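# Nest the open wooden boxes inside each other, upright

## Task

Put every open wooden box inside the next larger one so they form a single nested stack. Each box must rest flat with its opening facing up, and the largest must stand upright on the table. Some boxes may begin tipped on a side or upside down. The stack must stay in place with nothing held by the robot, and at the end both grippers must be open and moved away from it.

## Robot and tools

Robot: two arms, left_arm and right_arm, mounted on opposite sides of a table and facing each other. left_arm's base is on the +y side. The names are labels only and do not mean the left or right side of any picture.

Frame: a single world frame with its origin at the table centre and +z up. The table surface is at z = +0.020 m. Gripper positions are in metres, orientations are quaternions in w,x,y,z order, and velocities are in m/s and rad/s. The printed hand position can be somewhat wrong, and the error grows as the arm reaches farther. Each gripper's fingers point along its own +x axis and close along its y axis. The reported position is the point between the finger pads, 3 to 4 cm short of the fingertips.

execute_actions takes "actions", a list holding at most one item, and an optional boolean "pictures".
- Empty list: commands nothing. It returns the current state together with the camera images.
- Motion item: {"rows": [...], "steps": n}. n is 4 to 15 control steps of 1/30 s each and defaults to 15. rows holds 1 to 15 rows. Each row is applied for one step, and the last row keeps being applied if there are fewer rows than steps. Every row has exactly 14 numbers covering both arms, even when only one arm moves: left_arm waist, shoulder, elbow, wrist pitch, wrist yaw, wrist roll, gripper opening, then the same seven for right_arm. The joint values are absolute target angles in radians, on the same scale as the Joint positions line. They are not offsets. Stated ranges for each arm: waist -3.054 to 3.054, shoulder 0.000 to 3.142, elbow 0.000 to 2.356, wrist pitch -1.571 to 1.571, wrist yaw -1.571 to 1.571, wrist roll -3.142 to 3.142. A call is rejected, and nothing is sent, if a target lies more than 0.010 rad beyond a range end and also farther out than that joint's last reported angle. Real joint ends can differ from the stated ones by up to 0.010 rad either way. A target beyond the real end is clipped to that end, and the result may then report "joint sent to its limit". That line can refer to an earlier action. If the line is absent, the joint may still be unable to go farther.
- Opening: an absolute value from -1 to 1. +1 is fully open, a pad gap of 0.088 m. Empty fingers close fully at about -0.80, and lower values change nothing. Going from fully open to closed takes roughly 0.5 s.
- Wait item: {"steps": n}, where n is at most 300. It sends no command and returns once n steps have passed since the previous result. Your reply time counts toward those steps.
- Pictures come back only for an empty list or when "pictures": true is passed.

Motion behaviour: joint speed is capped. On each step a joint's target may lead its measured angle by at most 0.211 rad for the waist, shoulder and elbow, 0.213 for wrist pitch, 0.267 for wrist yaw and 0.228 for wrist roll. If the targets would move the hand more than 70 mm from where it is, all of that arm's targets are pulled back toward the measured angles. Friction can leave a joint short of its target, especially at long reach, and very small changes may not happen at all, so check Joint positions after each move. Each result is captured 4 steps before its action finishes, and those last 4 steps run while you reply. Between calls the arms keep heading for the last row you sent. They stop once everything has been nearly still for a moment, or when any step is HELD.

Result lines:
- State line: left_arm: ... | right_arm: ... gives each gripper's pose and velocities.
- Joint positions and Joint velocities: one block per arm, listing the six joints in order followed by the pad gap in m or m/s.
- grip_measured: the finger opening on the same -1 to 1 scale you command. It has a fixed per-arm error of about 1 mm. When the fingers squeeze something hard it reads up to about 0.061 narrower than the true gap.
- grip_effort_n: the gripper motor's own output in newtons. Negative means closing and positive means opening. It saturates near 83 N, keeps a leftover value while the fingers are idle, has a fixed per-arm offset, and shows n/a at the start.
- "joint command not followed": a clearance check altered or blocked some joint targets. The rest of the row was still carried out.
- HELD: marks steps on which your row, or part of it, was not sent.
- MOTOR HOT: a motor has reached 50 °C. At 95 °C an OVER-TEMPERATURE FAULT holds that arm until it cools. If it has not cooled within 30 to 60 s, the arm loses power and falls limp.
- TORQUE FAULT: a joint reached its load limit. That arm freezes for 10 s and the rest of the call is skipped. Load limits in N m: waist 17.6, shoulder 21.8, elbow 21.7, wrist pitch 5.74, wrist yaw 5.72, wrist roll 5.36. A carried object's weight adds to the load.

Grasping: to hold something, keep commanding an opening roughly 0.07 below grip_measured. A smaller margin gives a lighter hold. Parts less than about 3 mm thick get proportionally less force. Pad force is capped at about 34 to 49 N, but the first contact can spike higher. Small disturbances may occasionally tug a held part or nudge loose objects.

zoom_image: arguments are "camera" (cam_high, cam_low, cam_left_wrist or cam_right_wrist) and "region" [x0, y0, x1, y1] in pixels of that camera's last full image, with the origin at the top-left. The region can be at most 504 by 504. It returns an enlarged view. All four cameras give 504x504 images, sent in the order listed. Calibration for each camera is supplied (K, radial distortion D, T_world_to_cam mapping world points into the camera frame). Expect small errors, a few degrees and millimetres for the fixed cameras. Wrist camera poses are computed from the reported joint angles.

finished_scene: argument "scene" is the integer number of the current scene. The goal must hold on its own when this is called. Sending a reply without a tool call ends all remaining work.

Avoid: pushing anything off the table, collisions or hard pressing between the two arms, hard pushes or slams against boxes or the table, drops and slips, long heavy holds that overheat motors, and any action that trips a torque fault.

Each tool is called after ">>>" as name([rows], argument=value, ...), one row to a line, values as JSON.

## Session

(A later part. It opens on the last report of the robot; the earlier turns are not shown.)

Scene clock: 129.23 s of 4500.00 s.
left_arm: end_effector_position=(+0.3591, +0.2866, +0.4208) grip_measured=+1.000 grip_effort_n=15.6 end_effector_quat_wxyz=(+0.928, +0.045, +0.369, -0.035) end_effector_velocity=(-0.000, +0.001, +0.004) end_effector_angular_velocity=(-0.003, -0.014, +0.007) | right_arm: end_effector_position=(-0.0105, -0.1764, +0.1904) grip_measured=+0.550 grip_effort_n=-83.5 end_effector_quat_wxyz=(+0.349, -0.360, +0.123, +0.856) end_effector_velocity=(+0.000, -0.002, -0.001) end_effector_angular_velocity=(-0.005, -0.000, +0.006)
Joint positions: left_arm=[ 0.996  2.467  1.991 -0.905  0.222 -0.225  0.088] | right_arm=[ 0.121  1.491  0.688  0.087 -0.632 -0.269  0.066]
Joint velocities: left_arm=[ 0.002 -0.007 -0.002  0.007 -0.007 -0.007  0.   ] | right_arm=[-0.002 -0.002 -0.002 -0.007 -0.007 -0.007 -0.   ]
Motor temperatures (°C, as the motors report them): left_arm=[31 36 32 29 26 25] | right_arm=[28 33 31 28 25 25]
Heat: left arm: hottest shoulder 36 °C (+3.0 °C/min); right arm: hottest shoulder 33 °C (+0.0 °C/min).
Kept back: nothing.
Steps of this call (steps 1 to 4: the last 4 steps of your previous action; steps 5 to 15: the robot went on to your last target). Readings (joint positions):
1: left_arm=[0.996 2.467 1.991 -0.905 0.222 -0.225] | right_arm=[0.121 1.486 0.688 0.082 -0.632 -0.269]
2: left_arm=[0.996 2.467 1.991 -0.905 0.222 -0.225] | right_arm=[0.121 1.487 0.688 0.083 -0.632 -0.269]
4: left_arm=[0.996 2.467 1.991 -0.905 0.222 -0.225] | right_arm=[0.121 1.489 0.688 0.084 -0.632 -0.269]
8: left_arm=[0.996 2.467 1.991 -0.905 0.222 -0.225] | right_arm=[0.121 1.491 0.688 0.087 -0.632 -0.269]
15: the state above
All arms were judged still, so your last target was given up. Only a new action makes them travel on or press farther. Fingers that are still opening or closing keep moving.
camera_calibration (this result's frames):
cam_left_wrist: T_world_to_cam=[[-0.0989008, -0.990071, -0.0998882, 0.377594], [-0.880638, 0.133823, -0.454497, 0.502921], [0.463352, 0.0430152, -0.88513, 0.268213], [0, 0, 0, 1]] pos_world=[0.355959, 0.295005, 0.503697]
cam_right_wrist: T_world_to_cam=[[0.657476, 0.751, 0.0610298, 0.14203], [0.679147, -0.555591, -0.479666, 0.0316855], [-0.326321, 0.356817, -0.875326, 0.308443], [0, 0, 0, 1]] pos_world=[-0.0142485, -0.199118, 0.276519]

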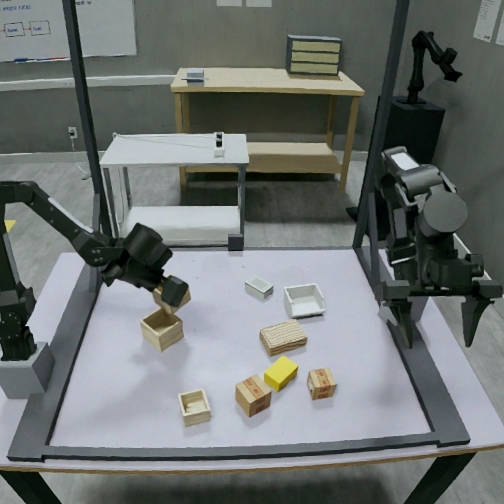

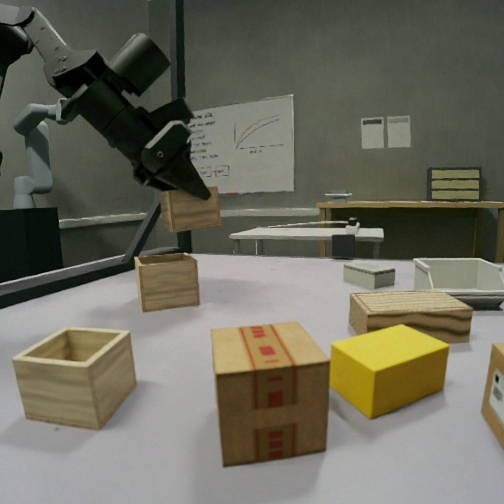

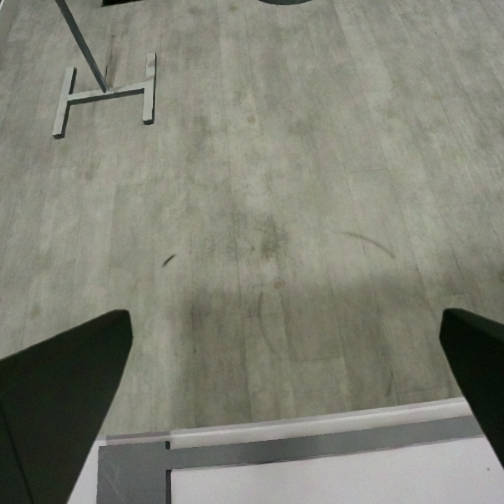

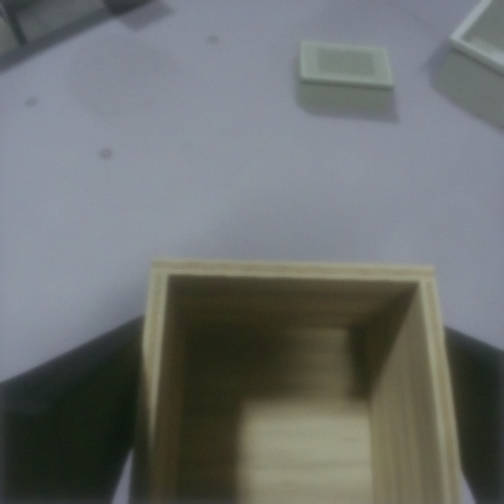

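>>> execute_actions([
  {"rows":[[1.0,2.467,1.991,-0.905,0.223,-0.225,1,0.12,1.46,0.55,0.25,-0.63,-0.27,0.48]]},
])

>>> execute_actions([
  {"steps":15},
], pictures=true)

>>> zoom_image(camera="cam_high", region=[90,240,250,400])

>>> zoom_image(camera="cam_low", region=[80,140,260,320])

Scene clock: 131.07 s of 4500.00 s.
left_arm: end_effector_position=(+0.3591, +0.2866, +0.4208) grip_measured=+1.000 grip_effort_n=15.1 end_effector_quat_wxyz=(+0.928, +0.045, +0.369, -0.035) end_effector_velocity=(-0.000, +0.003, -0.002) end_effector_angular_velocity=(-0.012, +0.009, +0.026) | right_arm: end_effector_position=(-0.0040, -0.1898, +0.1776) grip_measured=+0.550 grip_effort_n=-83.5 end_effector_quat_wxyz=(+0.351, -0.348, +0.100, +0.863) end_effector_velocity=(-0.002, +0.004, +0.016) end_effector_angular_velocity=(+0.092, -0.003, +0.026)
Joint positions: left_arm=[ 0.996  2.467  1.991 -0.905  0.222 -0.225  0.088] | right_arm=[ 0.121  1.471  0.566  0.241 -0.632 -0.269  0.066]
Joint velocities: left_arm=[ 0.002  0.002 -0.002 -0.007 -0.007 -0.022  0.   ] | right_arm=[-0.007 -0.042 -0.012  0.051  0.007 -0.022 -0.   ]
Motor temperatures (°C, as the motors report them): left_arm=[31 36 32 29 26 25] | right_arm=[28 33 31 28 25 25]
Heat: left arm: hottest shoulder 36 °C (+2.0 °C/min); right arm: hottest shoulder 33 °C (+0.0 °C/min).
Steps of this call (steps 1 to 44: nothing new was sent; steps 45 to 55: the first 11 steps of this action). Readings (joint positions):
45: left_arm=[0.996 2.467 1.991 -0.905 0.222 -0.225] | right_arm=[0.121 1.491 0.675 0.114 -0.632 -0.269]
46: left_arm=[0.996 2.467 1.991 -0.905 0.222 -0.225] | right_arm=[0.121 1.486 0.652 0.157 -0.632 -0.269]
48: left_arm=[0.996 2.467 1.991 -0.905 0.222 -0.225] | right_arm=[0.121 1.475 0.609 0.191 -0.632 -0.269]
52: left_arm=[0.996 2.467 1.991 -0.905 0.222 -0.225] | right_arm=[0.121 1.475 0.569 0.228 -0.632 -0.269]
55: the state above

Scene clock: 131.57 s of 4500.00 s.
left_arm: end_effector_position=(+0.3591, +0.2866, +0.4208) grip_measured=+1.000 grip_effort_n=15.1 end_effector_quat_wxyz=(+0.928, +0.045, +0.369, -0.035) end_effector_velocity=(-0.000, +0.001, -0.003) end_effector_angular_velocity=(+0.002, +0.010, +0.013) | right_arm: end_effector_position=(-0.0041, -0.1901, +0.1780) grip_measured=+0.550 grip_effort_n=-83.5 end_effector_quat_wxyz=(+0.351, -0.347, +0.098, +0.864) end_effector_velocity=(+0.000, -0.001, -0.000) end_effector_angular_velocity=(+0.004, +0.001, +0.009)
Joint positions: left_arm=[ 0.996  2.467  1.991 -0.905  0.222 -0.225  0.088] | right_arm=[ 0.121  1.468  0.562  0.247 -0.632 -0.269  0.066]
Joint velocities: left_arm=[-0.002  0.002 -0.002 -0.007 -0.007 -0.007  0.   ] | right_arm=[-0.002 -0.002 -0.007  0.007 -0.007 -0.007  0.   ]
Motor temperatures (°C, as the motors report them): left_arm=[31 36 32 29 26 25] | right_arm=[28 33 31 28 25 25]
Heat: left arm: hottest shoulder 36 °C (+2.0 °C/min); right arm: hottest shoulder 33 °C (+0.0 °C/min).
Kept back: nothing.
Steps of this call (steps 1 to 4: the last 4 steps of your previous action; steps 5 to 15: the robot went on to your last target). Readings (joint positions):
1: left_arm=[0.996 2.467 1.991 -0.905 0.222 -0.225] | right_arm=[0.121 1.470 0.565 0.243 -0.632 -0.269]
2: left_arm=[0.996 2.467 1.991 -0.905 0.222 -0.225] | right_arm=[0.121 1.469 0.565 0.244 -0.632 -0.269]
4: left_arm=[0.996 2.467 1.991 -0.905 0.222 -0.225] | right_arm=[0.121 1.468 0.564 0.245 -0.632 -0.269]
8: left_arm=[0.996 2.467 1.991 -0.905 0.222 -0.225] | right_arm=[0.121 1.468 0.562 0.246 -0.632 -0.269]
15: the state above
All arms were judged still, so your last target was given up. Only a new action makes them travel on or press farther. Fingers that are still opening or closing keep moving.
camera_calibration (this result's frames):
cam_left_wrist: T_world_to_cam=[[-0.0989008, -0.990071, -0.0998882, 0.377594], [-0.880638, 0.133823, -0.454497, 0.502921], [0.463352, 0.0430152, -0.88513, 0.268213], [0, 0, 0, 1]] pos_world=[0.355959, 0.295005, 0.503697]
cam_right_wrist: T_world_to_cam=[[0.64565, 0.757616, 0.0956779, 0.143904], [0.68352, -0.517494, -0.514782, 0.0273065], [-0.340494, 0.397767, -0.851966, 0.308153], [0, 0, 0, 1]] pos_world=[-0.00665164, -0.217466, 0.262825]

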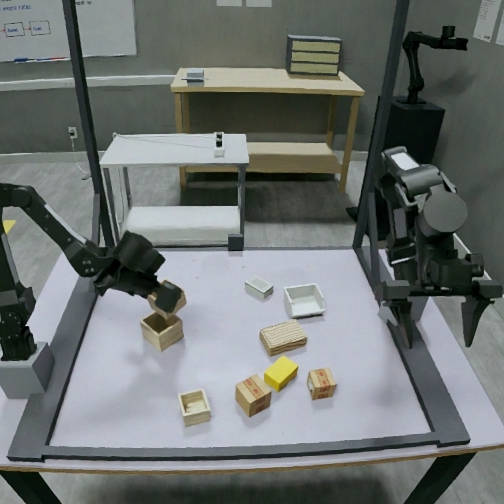

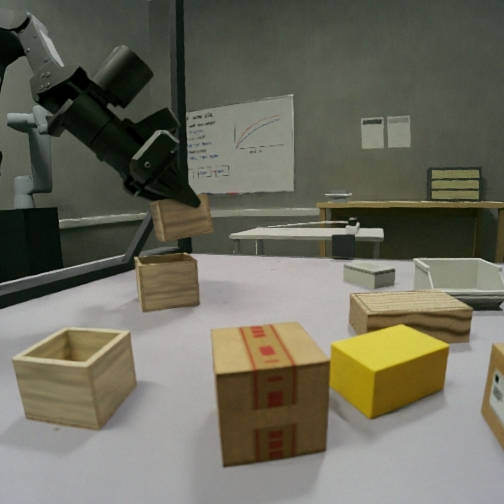

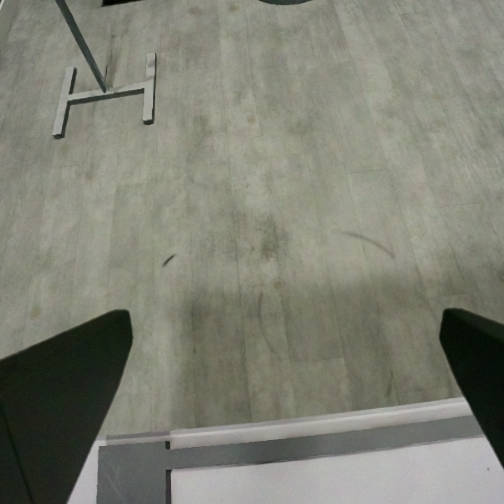

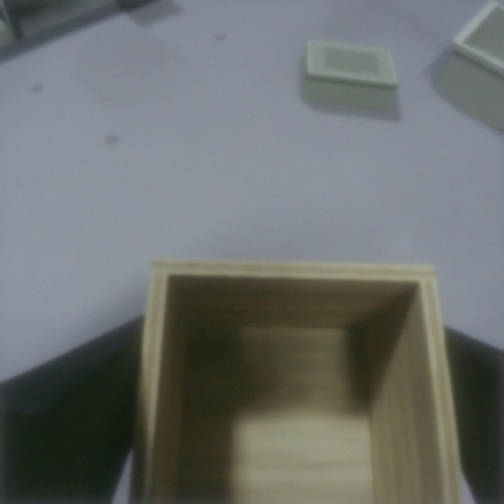

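Region (90, 240, 250, 400) of cam_high's 504x504 image, scaled by 3.150, with more detail than that image has.

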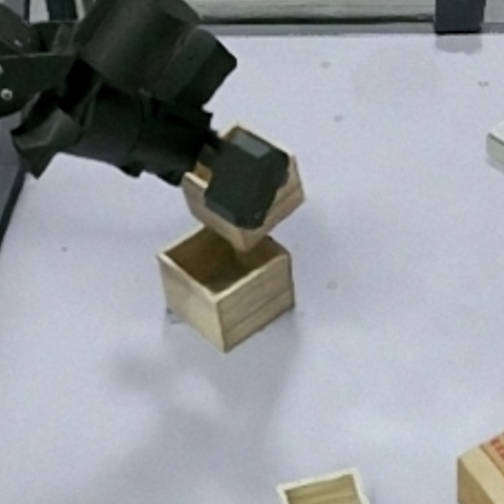

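Region (80, 140, 260, 320) of cam_low's 504x504 image, scaled by 2.800, with more detail than that image has.

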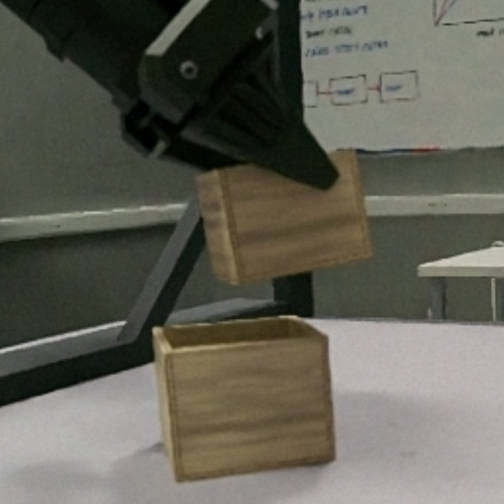

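>>> execute_actions([
  {"rows":[[1.0,2.467,1.991,-0.905,0.223,-0.225,1,0.12,1.44,0.53,0.09,-0.63,-0.27,0.48]]},
])

>>> execute_actions([
  {"steps":15},
], pictures=true)

>>> zoom_image(camera="cam_high", region=[90,240,250,400])

>>> zoom_image(camera="cam_low", region=[80,140,260,320])

Scene clock: 132.23 s of 4500.00 s.
left_arm: end_effector_position=(+0.3591, +0.2866, +0.4208) grip_measured=+1.000 grip_effort_n=15.6 end_effector_quat_wxyz=(+0.928, +0.045, +0.369, -0.035) end_effector_velocity=(+0.001, -0.002, -0.002) end_effector_angular_velocity=(-0.009, +0.001, -0.003) | right_arm: end_effector_position=(+0.0064, -0.2140, +0.1578) grip_measured=+0.550 grip_effort_n=-83.5 end_effector_quat_wxyz=(+0.346, -0.380, +0.162, +0.843) end_effector_velocity=(+0.001, -0.012, -0.002) end_effector_angular_velocity=(-0.049, -0.004, +0.012)
Joint positions: left_arm=[ 0.996  2.467  1.991 -0.905  0.222 -0.225  0.088] | right_arm=[ 0.121  1.449  0.54   0.099 -0.632 -0.269  0.066]
Joint velocities: left_arm=[-0.002  0.002 -0.002  0.007  0.007 -0.007  0.   ] | right_arm=[-0.002 -0.027 -0.002 -0.081 -0.022 -0.022 -0.   ]
Motor temperatures (°C, as the motors report them): left_arm=[31 36 32 29 26 25] | right_arm=[28 33 31 28 25 25]
Heat: left arm: hottest shoulder 36 °C (+2.0 °C/min); right arm: hottest shoulder 33 °C (+0.0 °C/min).
Steps of this call (steps 1 to 9: nothing new was sent; steps 10 to 20: the first 11 steps of this action). Readings (joint positions):
10: left_arm=[0.996 2.467 1.991 -0.905 0.222 -0.225] | right_arm=[0.121 1.466 0.561 0.233 -0.632 -0.269]
11: left_arm=[0.996 2.467 1.991 -0.905 0.222 -0.225] | right_arm=[0.121 1.460 0.561 0.198 -0.632 -0.269]
13: left_arm=[0.996 2.467 1.991 -0.905 0.222 -0.225] | right_arm=[0.121 1.452 0.551 0.146 -0.632 -0.269]
17: left_arm=[0.996 2.467 1.991 -0.905 0.222 -0.225] | right_arm=[0.121 1.452 0.540 0.107 -0.632 -0.269]
20: the state above

Scene clock: 132.73 s of 4500.00 s.
left_arm: end_effector_position=(+0.3591, +0.2866, +0.4208) grip_measured=+1.000 grip_effort_n=15.6 end_effector_quat_wxyz=(+0.928, +0.045, +0.369, -0.035) end_effector_velocity=(-0.001, +0.003, -0.000) end_effector_angular_velocity=(-0.012, +0.005, +0.025) | right_arm: end_effector_position=(+0.0067, -0.2148, +0.1573) grip_measured=+0.550 grip_effort_n=-83.5 end_effector_quat_wxyz=(+0.346, -0.381, +0.165, +0.842) end_effector_velocity=(-0.000, -0.002, +0.001) end_effector_angular_velocity=(-0.014, +0.015, -0.015)
Joint positions: left_arm=[ 0.996  2.467  1.991 -0.905  0.222 -0.225  0.088] | right_arm=[ 0.121  1.448  0.54   0.092 -0.632 -0.269  0.066]
Joint velocities: left_arm=[ 0.002 -0.002 -0.002 -0.007 -0.007 -0.022  0.   ] | right_arm=[-0.002 -0.007 -0.002 -0.007 -0.007  0.022 -0.   ]
Motor temperatures (°C, as the motors report them): left_arm=[31 36 32 29 26 25] | right_arm=[28 33 31 28 25 25]
Heat: left arm: hottest shoulder 36 °C (+2.0 °C/min); right arm: hottest shoulder 33 °C (+0.0 °C/min).
Kept back: nothing.
Steps of this call (steps 1 to 4: the last 4 steps of your previous action; steps 5 to 15: the robot went on to your last target). Readings (joint positions):
1: left_arm=[0.996 2.467 1.991 -0.905 0.222 -0.225] | right_arm=[0.121 1.449 0.540 0.097 -0.632 -0.269]
2: left_arm=[0.996 2.467 1.991 -0.905 0.222 -0.225] | right_arm=[0.121 1.448 0.540 0.096 -0.632 -0.269]
4: left_arm=[0.996 2.467 1.991 -0.905 0.222 -0.225] | right_arm=[0.121 1.448 0.540 0.094 -0.632 -0.269]
8: left_arm=[0.996 2.467 1.991 -0.905 0.222 -0.225] | right_arm=[0.121 1.448 0.540 0.093 -0.632 -0.269]
15: the state above
All arms were judged still, so your last target was given up. Only a new action makes them travel on or press farther. Fingers that are still opening or closing keep moving.
camera_calibration (this result's frames):
cam_left_wrist: T_world_to_cam=[[-0.0989008, -0.990071, -0.0998882, 0.377594], [-0.880638, 0.133823, -0.454497, 0.502921], [0.463352, 0.0430152, -0.88513, 0.268213], [0, 0, 0, 1]] pos_world=[0.355959, 0.295005, 0.503697]
cam_right_wrist: T_world_to_cam=[[0.678707, 0.734404, 0.00285663, 0.16706], [0.669339, -0.616966, -0.41393, -0.0406904], [-0.302229, 0.282849, -0.910304, 0.28824], [0, 0, 0, 1]] pos_world=[0.00096544, -0.229323, 0.245066]

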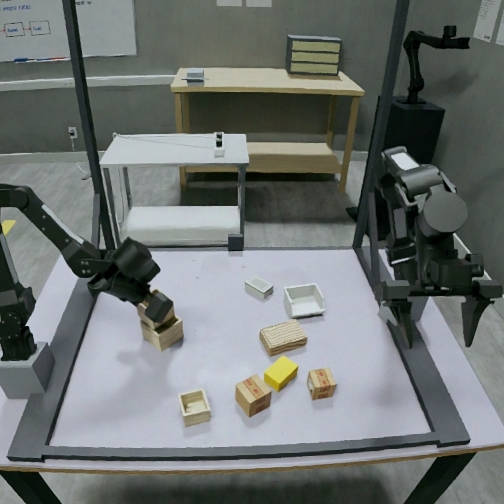

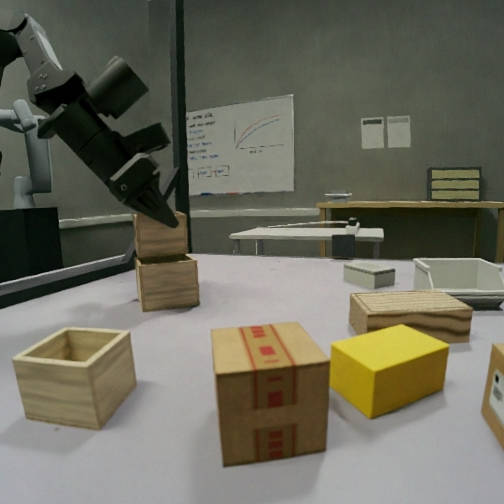

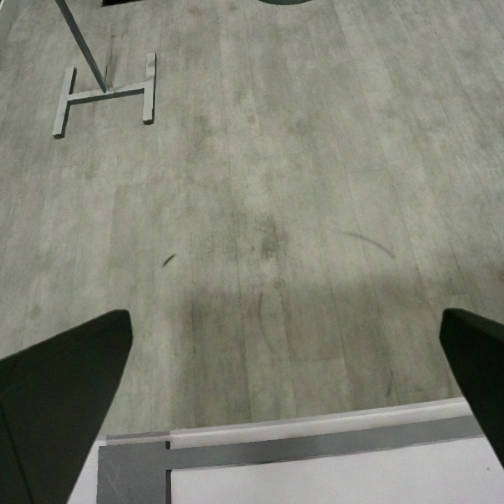

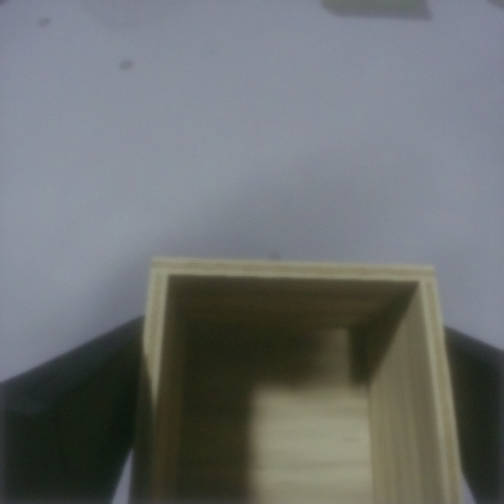

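Region (90, 240, 250, 400) of cam_high's 504x504 image, scaled by 3.150, with more detail than that image has.

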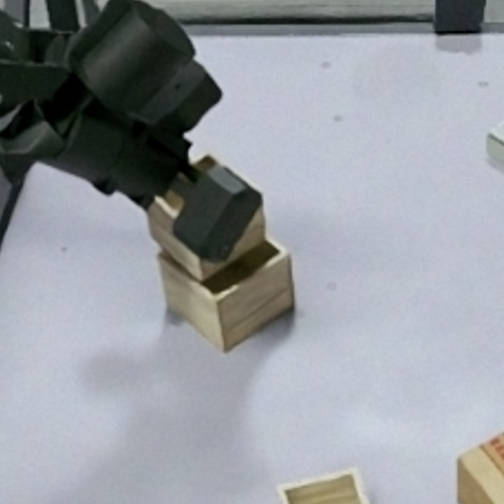

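Region (80, 140, 260, 320) of cam_low's 504x504 image, scaled by 2.800, with more detail than that image has.

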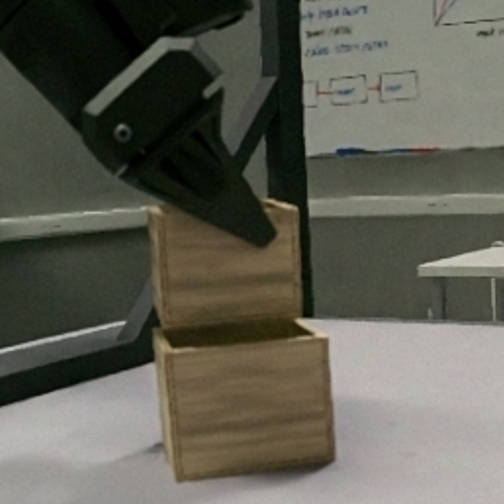

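>>> execute_actions([
  {"rows":[[1.0,2.467,1.991,-0.905,0.223,-0.225,1,0.095,1.44,0.58,0.055,-0.655,-0.27,0.48]]},
])

>>> execute_actions([
  {"steps":15},
], pictures=true)

>>> zoom_image(camera="cam_high", region=[110,260,230,380])

>>> zoom_image(camera="cam_low", region=[100,190,230,320])

Scene clock: 133.27 s of 4500.00 s.
left_arm: end_effector_position=(+0.3591, +0.2866, +0.4208) grip_measured=+1.000 grip_effort_n=15.1 end_effector_quat_wxyz=(+0.928, +0.045, +0.369, -0.035) end_effector_velocity=(+0.001, -0.004, +0.005) end_effector_angular_velocity=(-0.021, -0.021, -0.002) | right_arm: end_effector_position=(+0.0090, -0.2099, +0.1642) grip_measured=+0.550 grip_effort_n=-83.5 end_effector_quat_wxyz=(+0.349, -0.376, +0.171, +0.841) end_effector_velocity=(-0.001, -0.001, +0.003) end_effector_angular_velocity=(-0.015, +0.018, -0.001)
Joint positions: left_arm=[ 0.996  2.467  1.991 -0.905  0.222 -0.225  0.088] | right_arm=[ 0.099  1.447  0.567  0.059 -0.648 -0.269  0.066]
Joint velocities: left_arm=[-0.002 -0.007 -0.002  0.022  0.007 -0.022  0.   ] | right_arm=[-0.007 -0.007  0.007 -0.022 -0.022  0.007 -0.   ]
Motor temperatures (°C, as the motors report them): left_arm=[31 36 32 29 26 25] | right_arm=[28 33 31 28 25 25]
Heat: left arm: hottest shoulder 36 °C (+2.0 °C/min); right arm: hottest shoulder 33 °C (+0.0 °C/min).
Steps of this call (steps 1 to 5: nothing new was sent; steps 6 to 16: the first 11 steps of this action). Readings (joint positions):
6: left_arm=[0.996 2.467 1.991 -0.905 0.222 -0.225] | right_arm=[0.120 1.448 0.541 0.088 -0.632 -0.269]
7: left_arm=[0.996 2.467 1.991 -0.905 0.222 -0.225] | right_arm=[0.116 1.448 0.545 0.077 -0.636 -0.269]
9: left_arm=[0.996 2.467 1.991 -0.905 0.222 -0.225] | right_arm=[0.106 1.448 0.551 0.068 -0.640 -0.269]
13: left_arm=[0.996 2.467 1.991 -0.905 0.222 -0.225] | right_arm=[0.100 1.447 0.565 0.061 -0.647 -0.269]
16: the state above

Scene clock: 133.77 s of 4500.00 s.
left_arm: end_effector_position=(+0.3591, +0.2866, +0.4208) grip_measured=+1.000 grip_effort_n=15.1 end_effector_quat_wxyz=(+0.928, +0.045, +0.369, -0.035) end_effector_velocity=(-0.003, +0.000, -0.001) end_effector_angular_velocity=(+0.012, +0.005, +0.001) | right_arm: end_effector_position=(+0.0091, -0.2099, +0.1644) grip_measured=+0.550 grip_effort_n=-83.5 end_effector_quat_wxyz=(+0.349, -0.376, +0.171, +0.841) end_effector_velocity=(-0.001, +0.000, +0.003) end_effector_angular_velocity=(+0.020, -0.003, +0.022)
Joint positions: left_arm=[ 0.996  2.467  1.991 -0.905  0.222 -0.225  0.088] | right_arm=[ 0.098  1.447  0.568  0.057 -0.65  -0.269  0.066]
Joint velocities: left_arm=[-0.002 -0.007 -0.007 -0.007 -0.007  0.007  0.   ] | right_arm=[-0.002 -0.007 -0.002  0.007 -0.007 -0.022 -0.   ]
Motor temperatures (°C, as the motors report them): left_arm=[31 36 32 29 26 25] | right_arm=[28 33 31 28 25 25]
Heat: left arm: hottest shoulder 36 °C (+2.0 °C/min); right arm: hottest shoulder 33 °C (+0.0 °C/min).
Kept back: nothing.
Steps of this call (steps 1 to 4: the last 4 steps of your previous action; steps 5 to 15: the robot went on to your last target). Readings (joint positions):
1: left_arm=[0.996 2.467 1.991 -0.905 0.222 -0.225] | right_arm=[0.098 1.447 0.567 0.058 -0.649 -0.269]
2: left_arm=[0.996 2.467 1.991 -0.905 0.222 -0.225] | right_arm=[0.098 1.447 0.567 0.058 -0.649 -0.269]
4: left_arm=[0.996 2.467 1.991 -0.905 0.222 -0.225] | right_arm=[0.098 1.447 0.567 0.057 -0.649 -0.269]
8: left_arm=[0.996 2.467 1.991 -0.905 0.222 -0.225] | right_arm=[0.098 1.447 0.568 0.057 -0.649 -0.269]
15: the state above
All arms were judged still, so your last target was given up. Only a new action makes them travel on or press farther. Fingers that are still opening or closing keep moving.
camera_calibration (this result's frames):
cam_left_wrist: T_world_to_cam=[[-0.0989008, -0.990071, -0.0998882, 0.377594], [-0.880638, 0.133823, -0.454497, 0.502921], [0.463352, 0.0430152, -0.88513, 0.268213], [0, 0, 0, 1]] pos_world=[0.355959, 0.295005, 0.503697]
cam_right_wrist: T_world_to_cam=[[0.687878, 0.725768, -0.00923095, 0.161893], [0.656479, -0.62753, -0.418619, -0.0376165], [-0.309613, 0.281899, -0.908115, 0.293529], [0, 0, 0, 1]] pos_world=[0.00421189, -0.223848, 0.252305]

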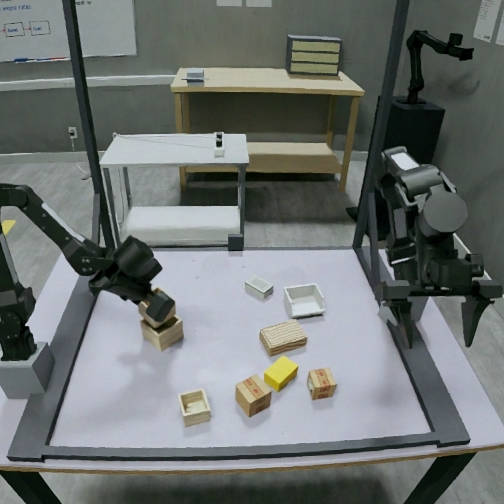

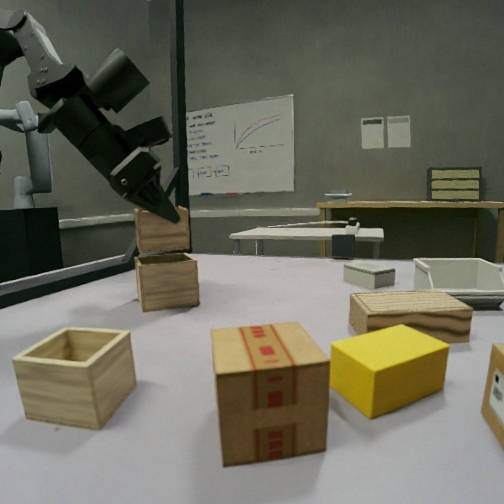

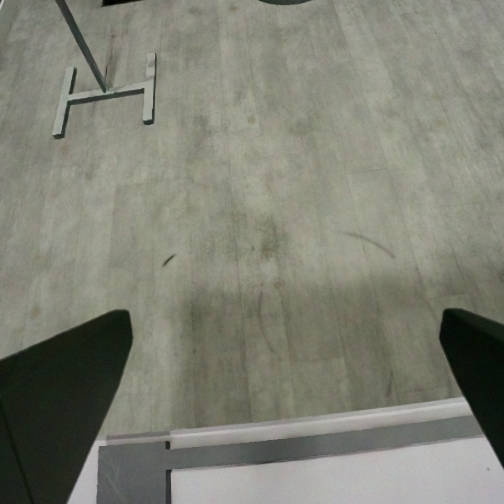

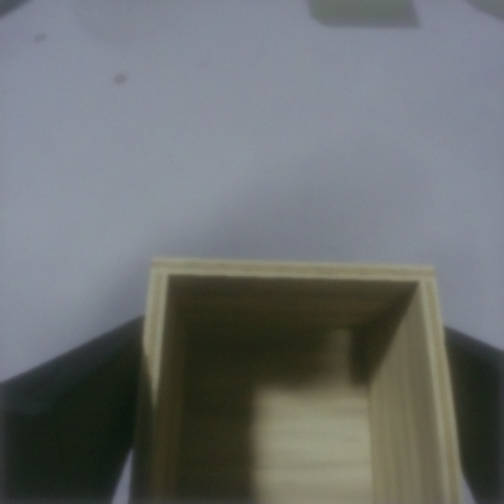

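Region (110, 260, 230, 380) of cam_high's 504x504 image, scaled by 4.200, with more detail than that image has.

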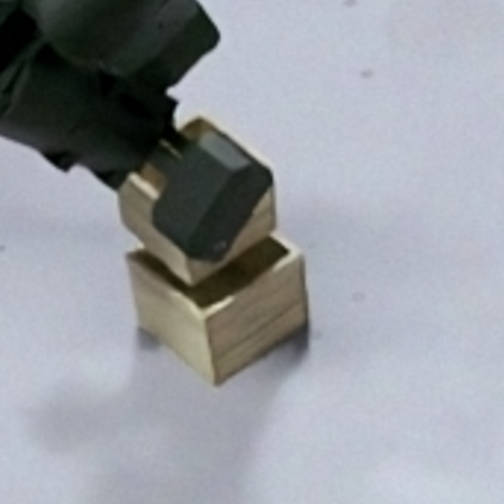

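Region (100, 190, 230, 320) of cam_low's 504x504 image, scaled by 3.877, with more detail than that image has.

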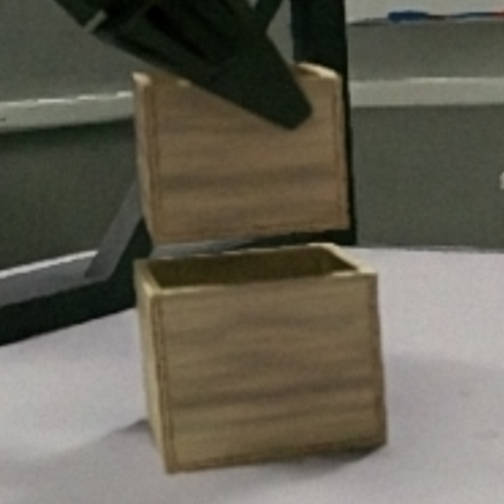

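>>> execute_actions([
  {"rows":[[1.0,2.467,1.991,-0.905,0.223,-0.225,1,0.055,1.46,0.595,0.05,-0.695,-0.27,0.48]]},
])

>>> execute_actions([
  {"steps":15},
], pictures=true)

>>> zoom_image(camera="cam_high", region=[110,260,230,380])

>>> zoom_image(camera="cam_low", region=[100,190,230,320])

Scene clock: 134.53 s of 4500.00 s.
left_arm: end_effector_position=(+0.3591, +0.2866, +0.4208) grip_measured=+1.000 grip_effort_n=15.1 end_effector_quat_wxyz=(+0.928, +0.045, +0.369, -0.035) end_effector_velocity=(-0.001, -0.005, +0.000) end_effector_angular_velocity=(-0.019, +0.001, -0.015) | right_arm: end_effector_position=(+0.0143, -0.2043, +0.1722) grip_measured=+0.550 grip_effort_n=-83.5 end_effector_quat_wxyz=(+0.352, -0.361, +0.176, +0.845) end_effector_velocity=(+0.004, -0.004, -0.006) end_effector_angular_velocity=(-0.048, +0.004, -0.021)
Joint positions: left_arm=[ 0.996  2.467  1.991 -0.905  0.222 -0.225  0.088] | right_arm=[ 0.059  1.451  0.583  0.052 -0.688 -0.269  0.066]
Joint velocities: left_arm=[-0.002 -0.002 -0.002  0.007  0.022 -0.007  0.   ] | right_arm=[-0.007  0.012  0.002 -0.037 -0.007  0.007  0.   ]
Motor temperatures (°C, as the motors report them): left_arm=[31 36 33 29 26 25] | right_arm=[28 33 31 28 25 25]
Heat: left arm: hottest shoulder 36 °C (+2.0 °C/min); right arm: hottest shoulder 33 °C (+0.0 °C/min).
Steps of this call (steps 1 to 12: nothing new was sent; steps 13 to 23: the first 11 steps of this action). Readings (joint positions):
13: left_arm=[0.996 2.467 1.991 -0.905 0.222 -0.225] | right_arm=[0.095 1.447 0.569 0.055 -0.655 -0.269]
14: left_arm=[0.996 2.467 1.991 -0.905 0.222 -0.225] | right_arm=[0.087 1.447 0.571 0.053 -0.666 -0.269]
16: left_arm=[0.996 2.467 1.991 -0.905 0.222 -0.225] | right_arm=[0.072 1.448 0.577 0.053 -0.675 -0.269]
20: left_arm=[0.996 2.467 1.991 -0.905 0.222 -0.225] | right_arm=[0.060 1.449 0.583 0.053 -0.685 -0.269]
23: the state above

Scene clock: 135.03 s of 4500.00 s.
left_arm: end_effector_position=(+0.3591, +0.2866, +0.4208) grip_measured=+1.000 grip_effort_n=15.1 end_effector_quat_wxyz=(+0.928, +0.045, +0.369, -0.035) end_effector_velocity=(-0.005, +0.002, -0.004) end_effector_angular_velocity=(-0.007, +0.028, +0.030) | right_arm: end_effector_position=(+0.0146, -0.2042, +0.1722) grip_measured=+0.550 grip_effort_n=-83.5 end_effector_quat_wxyz=(+0.353, -0.361, +0.176, +0.845) end_effector_velocity=(+0.000, -0.004, -0.001) end_effector_angular_velocity=(-0.012, +0.011, +0.009)
Joint positions: left_arm=[ 0.996  2.467  1.991 -0.905  0.222 -0.225  0.088] | right_arm=[ 0.058  1.452  0.583  0.052 -0.689 -0.269  0.066]
Joint velocities: left_arm=[-0.002 -0.002  0.002 -0.037 -0.007 -0.022  0.   ] | right_arm=[-0.007 -0.002 -0.007 -0.007 -0.022 -0.007 -0.   ]
Motor temperatures (°C, as the motors report them): left_arm=[31 36 33 29 26 25] | right_arm=[28 33 31 28 25 25]
Heat: left arm: hottest shoulder 36 °C (+2.0 °C/min); right arm: hottest shoulder 33 °C (+0.0 °C/min).
Kept back: nothing.
Steps of this call (steps 1 to 4: the last 4 steps of your previous action; steps 5 to 15: the robot went on to your last target). Readings (joint positions):
1: left_arm=[0.996 2.467 1.991 -0.905 0.222 -0.225] | right_arm=[0.059 1.452 0.583 0.052 -0.688 -0.269]
2: left_arm=[0.996 2.467 1.991 -0.905 0.222 -0.225] | right_arm=[0.058 1.452 0.583 0.052 -0.689 -0.269]
4: left_arm=[0.996 2.467 1.991 -0.905 0.222 -0.225] | right_arm=[0.058 1.452 0.583 0.052 -0.689 -0.269]
8: left_arm=[0.996 2.467 1.991 -0.905 0.222 -0.225] | right_arm=[0.058 1.452 0.583 0.052 -0.689 -0.269]
15: the state above
All arms were judged still, so your last target was given up. Only a new action makes them travel on or press farther. Fingers that are still opening or closing keep moving.
camera_calibration (this result's frames):
cam_left_wrist: T_world_to_cam=[[-0.0989008, -0.990071, -0.0998882, 0.377594], [-0.880638, 0.133823, -0.454497, 0.502921], [0.463352, 0.0430152, -0.88513, 0.268213], [0, 0, 0, 1]] pos_world=[0.355959, 0.295005, 0.503697]
cam_right_wrist: T_world_to_cam=[[0.695832, 0.717752, -0.0254945, 0.155112], [0.63633, -0.63258, -0.441506, -0.0311671], [-0.333019, 0.290991, -0.896896, 0.300965], [0, 0, 0, 1]] pos_world=[0.0121276, -0.218626, 0.260129]

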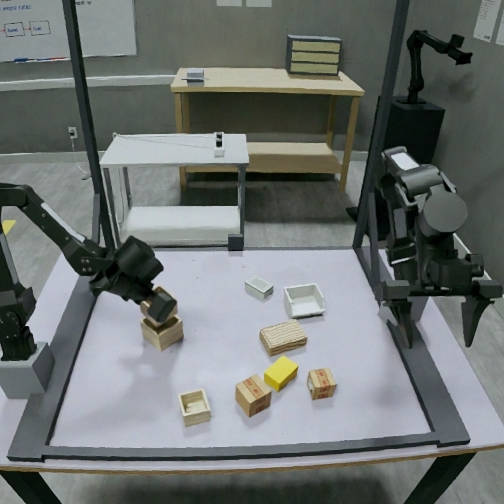

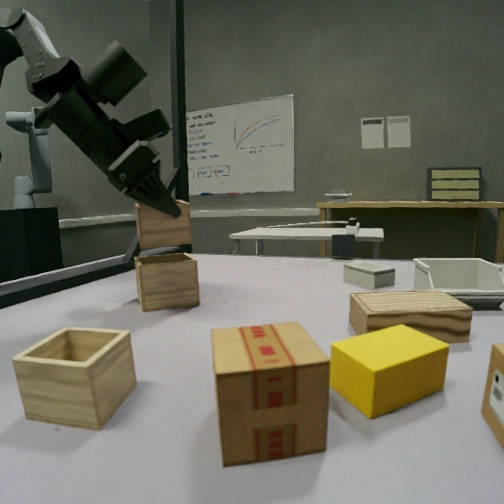

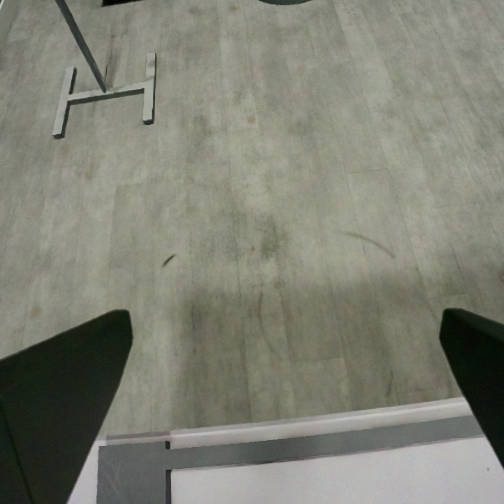

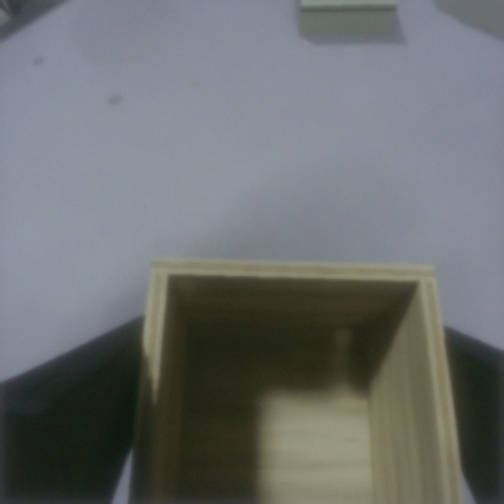

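Region (110, 260, 230, 380) of cam_high's 504x504 image, scaled by 4.200, with more detail than that image has.

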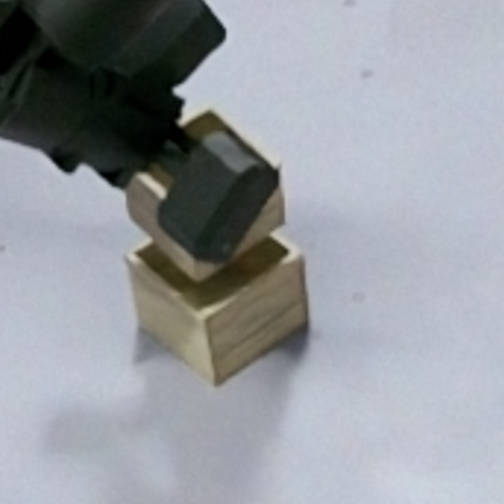

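Region (100, 190, 230, 320) of cam_low's 504x504 image, scaled by 3.877, with more detail than that image has.

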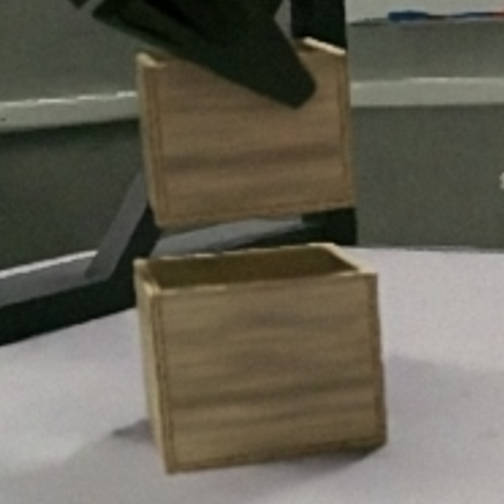

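>>> execute_actions([
  {"rows":[[1.0,2.467,1.991,-0.905,0.223,-0.225,1,0.055,1.505,0.583,0.07,-0.695,-0.27,0.48]]},
])

>>> execute_actions([
  {"steps":15},
], pictures=true)

>>> zoom_image(camera="cam_high", region=[110,260,230,380])

>>> zoom_image(camera="cam_low", region=[100,190,230,320])

Scene clock: 135.63 s of 4500.00 s.
left_arm: end_effector_position=(+0.3591, +0.2866, +0.4208) grip_measured=+1.000 grip_effort_n=15.6 end_effector_quat_wxyz=(+0.928, +0.045, +0.369, -0.035) end_effector_velocity=(-0.002, +0.000, -0.001) end_effector_angular_velocity=(+0.002, +0.005, +0.011) | right_arm: end_effector_position=(+0.0174, -0.2033, +0.1617) grip_measured=+0.550 grip_effort_n=-83.5 end_effector_quat_wxyz=(+0.351, -0.366, +0.189, +0.841) end_effector_velocity=(+0.001, -0.000, -0.003) end_effector_angular_velocity=(-0.005, +0.001, +0.006)
Joint positions: left_arm=[ 0.996  2.467  1.991 -0.905  0.222 -0.225  0.088] | right_arm=[ 0.058  1.495  0.584  0.066 -0.692 -0.269  0.066]
Joint velocities: left_arm=[-0.002 -0.002 -0.002 -0.007 -0.007 -0.007  0.   ] | right_arm=[-0.002  0.012 -0.002  0.007 -0.007 -0.007  0.   ]
Motor temperatures (°C, as the motors report them): left_arm=[31 36 33 29 26 25] | right_arm=[28 33 31 28 25 25]
Heat: left arm: hottest shoulder 36 °C (+2.0 °C/min); right arm: hottest shoulder 33 °C (+0.0 °C/min).
Steps of this call (steps 1 to 7: nothing new was sent; steps 8 to 18: the first 11 steps of this action). Readings (joint positions):
8: left_arm=[0.996 2.467 1.991 -0.905 0.222 -0.225] | right_arm=[0.058 1.456 0.583 0.052 -0.690 -0.269]
9: left_arm=[0.996 2.467 1.991 -0.905 0.222 -0.225] | right_arm=[0.058 1.464 0.584 0.059 -0.692 -0.269]
11: left_arm=[0.996 2.467 1.991 -0.905 0.222 -0.225] | right_arm=[0.058 1.481 0.584 0.061 -0.692 -0.269]
15: left_arm=[0.996 2.467 1.991 -0.905 0.222 -0.225] | right_arm=[0.058 1.494 0.584 0.066 -0.692 -0.269]
18: the state above

Scene clock: 136.13 s of 4500.00 s.
left_arm: end_effector_position=(+0.3591, +0.2866, +0.4208) grip_measured=+1.000 grip_effort_n=15.1 end_effector_quat_wxyz=(+0.928, +0.045, +0.369, -0.035) end_effector_velocity=(-0.001, +0.005, +0.000) end_effector_angular_velocity=(+0.019, -0.001, +0.015) | right_arm: end_effector_position=(+0.0175, -0.2031, +0.1614) grip_measured=+0.550 grip_effort_n=-83.5 end_effector_quat_wxyz=(+0.351, -0.366, +0.189, +0.841) end_effector_velocity=(+0.001, -0.003, -0.002) end_effector_angular_velocity=(-0.002, -0.006, +0.015)
Joint positions: left_arm=[ 0.996  2.467  1.991 -0.905  0.222 -0.225  0.088] | right_arm=[ 0.058  1.497  0.584  0.067 -0.692 -0.269  0.066]
Joint velocities: left_arm=[ 0.002 -0.002 -0.002 -0.007 -0.022  0.007  0.   ] | right_arm=[-0.002 -0.002 -0.007 -0.007 -0.007 -0.022 -0.   ]
Motor temperatures (°C, as the motors report them): left_arm=[31 36 33 29 26 25] | right_arm=[28 32 31 28 25 25]
Heat: left arm: hottest shoulder 36 °C (+2.0 °C/min); right arm: hottest shoulder 32 °C (-1.0 °C/min).
Kept back: nothing.
Steps of this call (steps 1 to 4: the last 4 steps of your previous action; steps 5 to 15: the robot went on to your last target). Readings (joint positions):
1: left_arm=[0.996 2.467 1.991 -0.905 0.222 -0.225] | right_arm=[0.058 1.496 0.584 0.067 -0.692 -0.269]
2: left_arm=[0.996 2.467 1.991 -0.905 0.222 -0.225] | right_arm=[0.058 1.496 0.584 0.067 -0.692 -0.269]
4: left_arm=[0.996 2.467 1.991 -0.905 0.222 -0.225] | right_arm=[0.058 1.496 0.584 0.067 -0.692 -0.269]
8: left_arm=[0.996 2.467 1.991 -0.905 0.222 -0.225] | right_arm=[0.058 1.497 0.584 0.067 -0.692 -0.269]
15: the state above
All arms were judged still, so your last target was given up. Only a new action makes them travel on or press farther. Fingers that are still opening or closing keep moving.
camera_calibration (this result's frames):
cam_left_wrist: T_world_to_cam=[[-0.0989008, -0.990071, -0.0998882, 0.377594], [-0.880638, 0.133823, -0.454497, 0.502921], [0.463352, 0.0430152, -0.88513, 0.268213], [0, 0, 0, 1]] pos_world=[0.355959, 0.295005, 0.503697]
cam_right_wrist: T_world_to_cam=[[0.700896, 0.711874, -0.0445035, 0.153814], [0.632365, -0.649052, -0.422902, -0.0433887], [-0.329938, 0.268268, -0.905082, 0.288674], [0, 0, 0, 1]] pos_world=[0.0148743, -0.2151, 0.24977]

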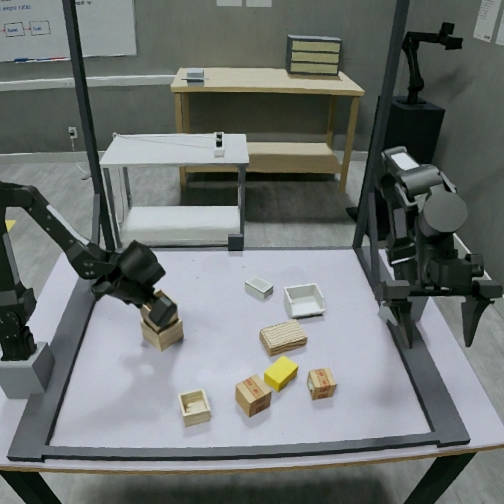

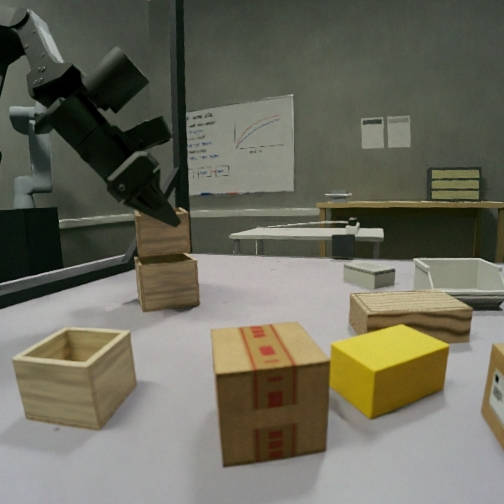

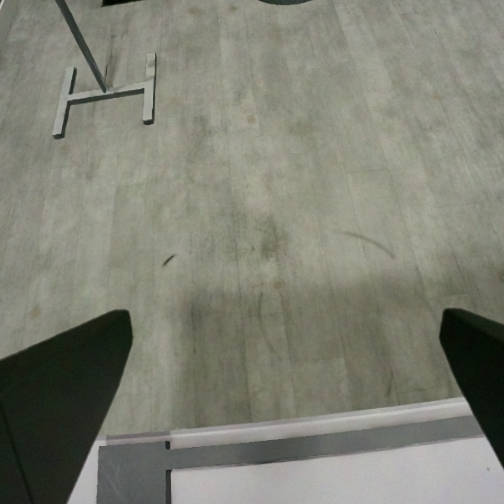

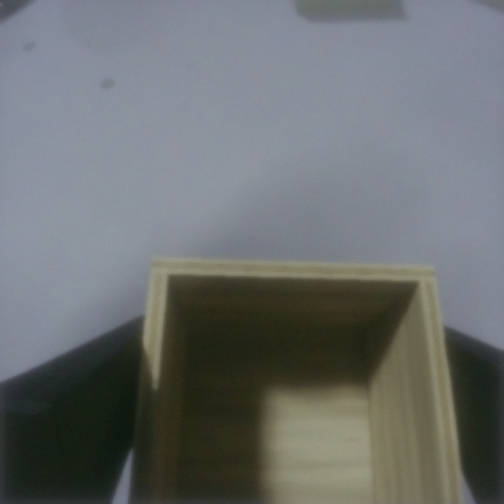

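Region (110, 260, 230, 380) of cam_high's 504x504 image, scaled by 4.200, with more detail than that image has.

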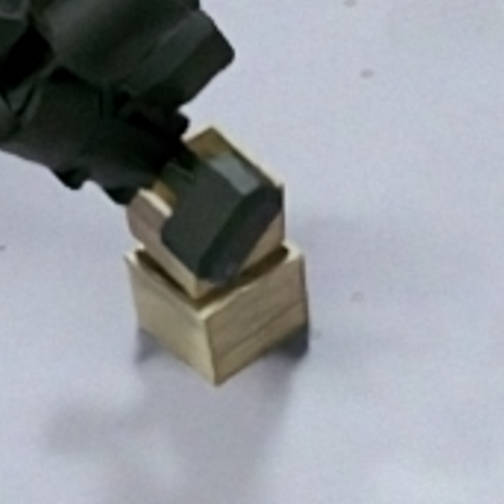

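Region (100, 190, 230, 320) of cam_low's 504x504 image, scaled by 3.877, with more detail than that image has.

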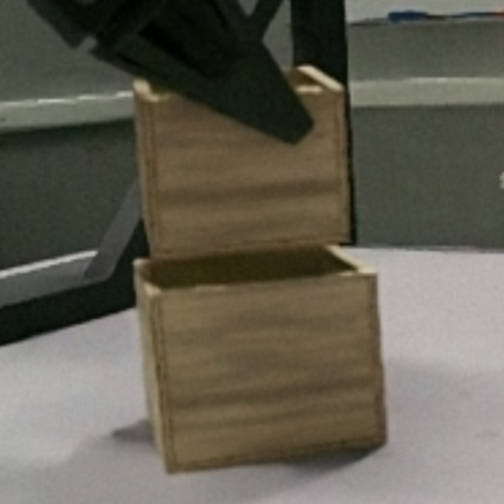

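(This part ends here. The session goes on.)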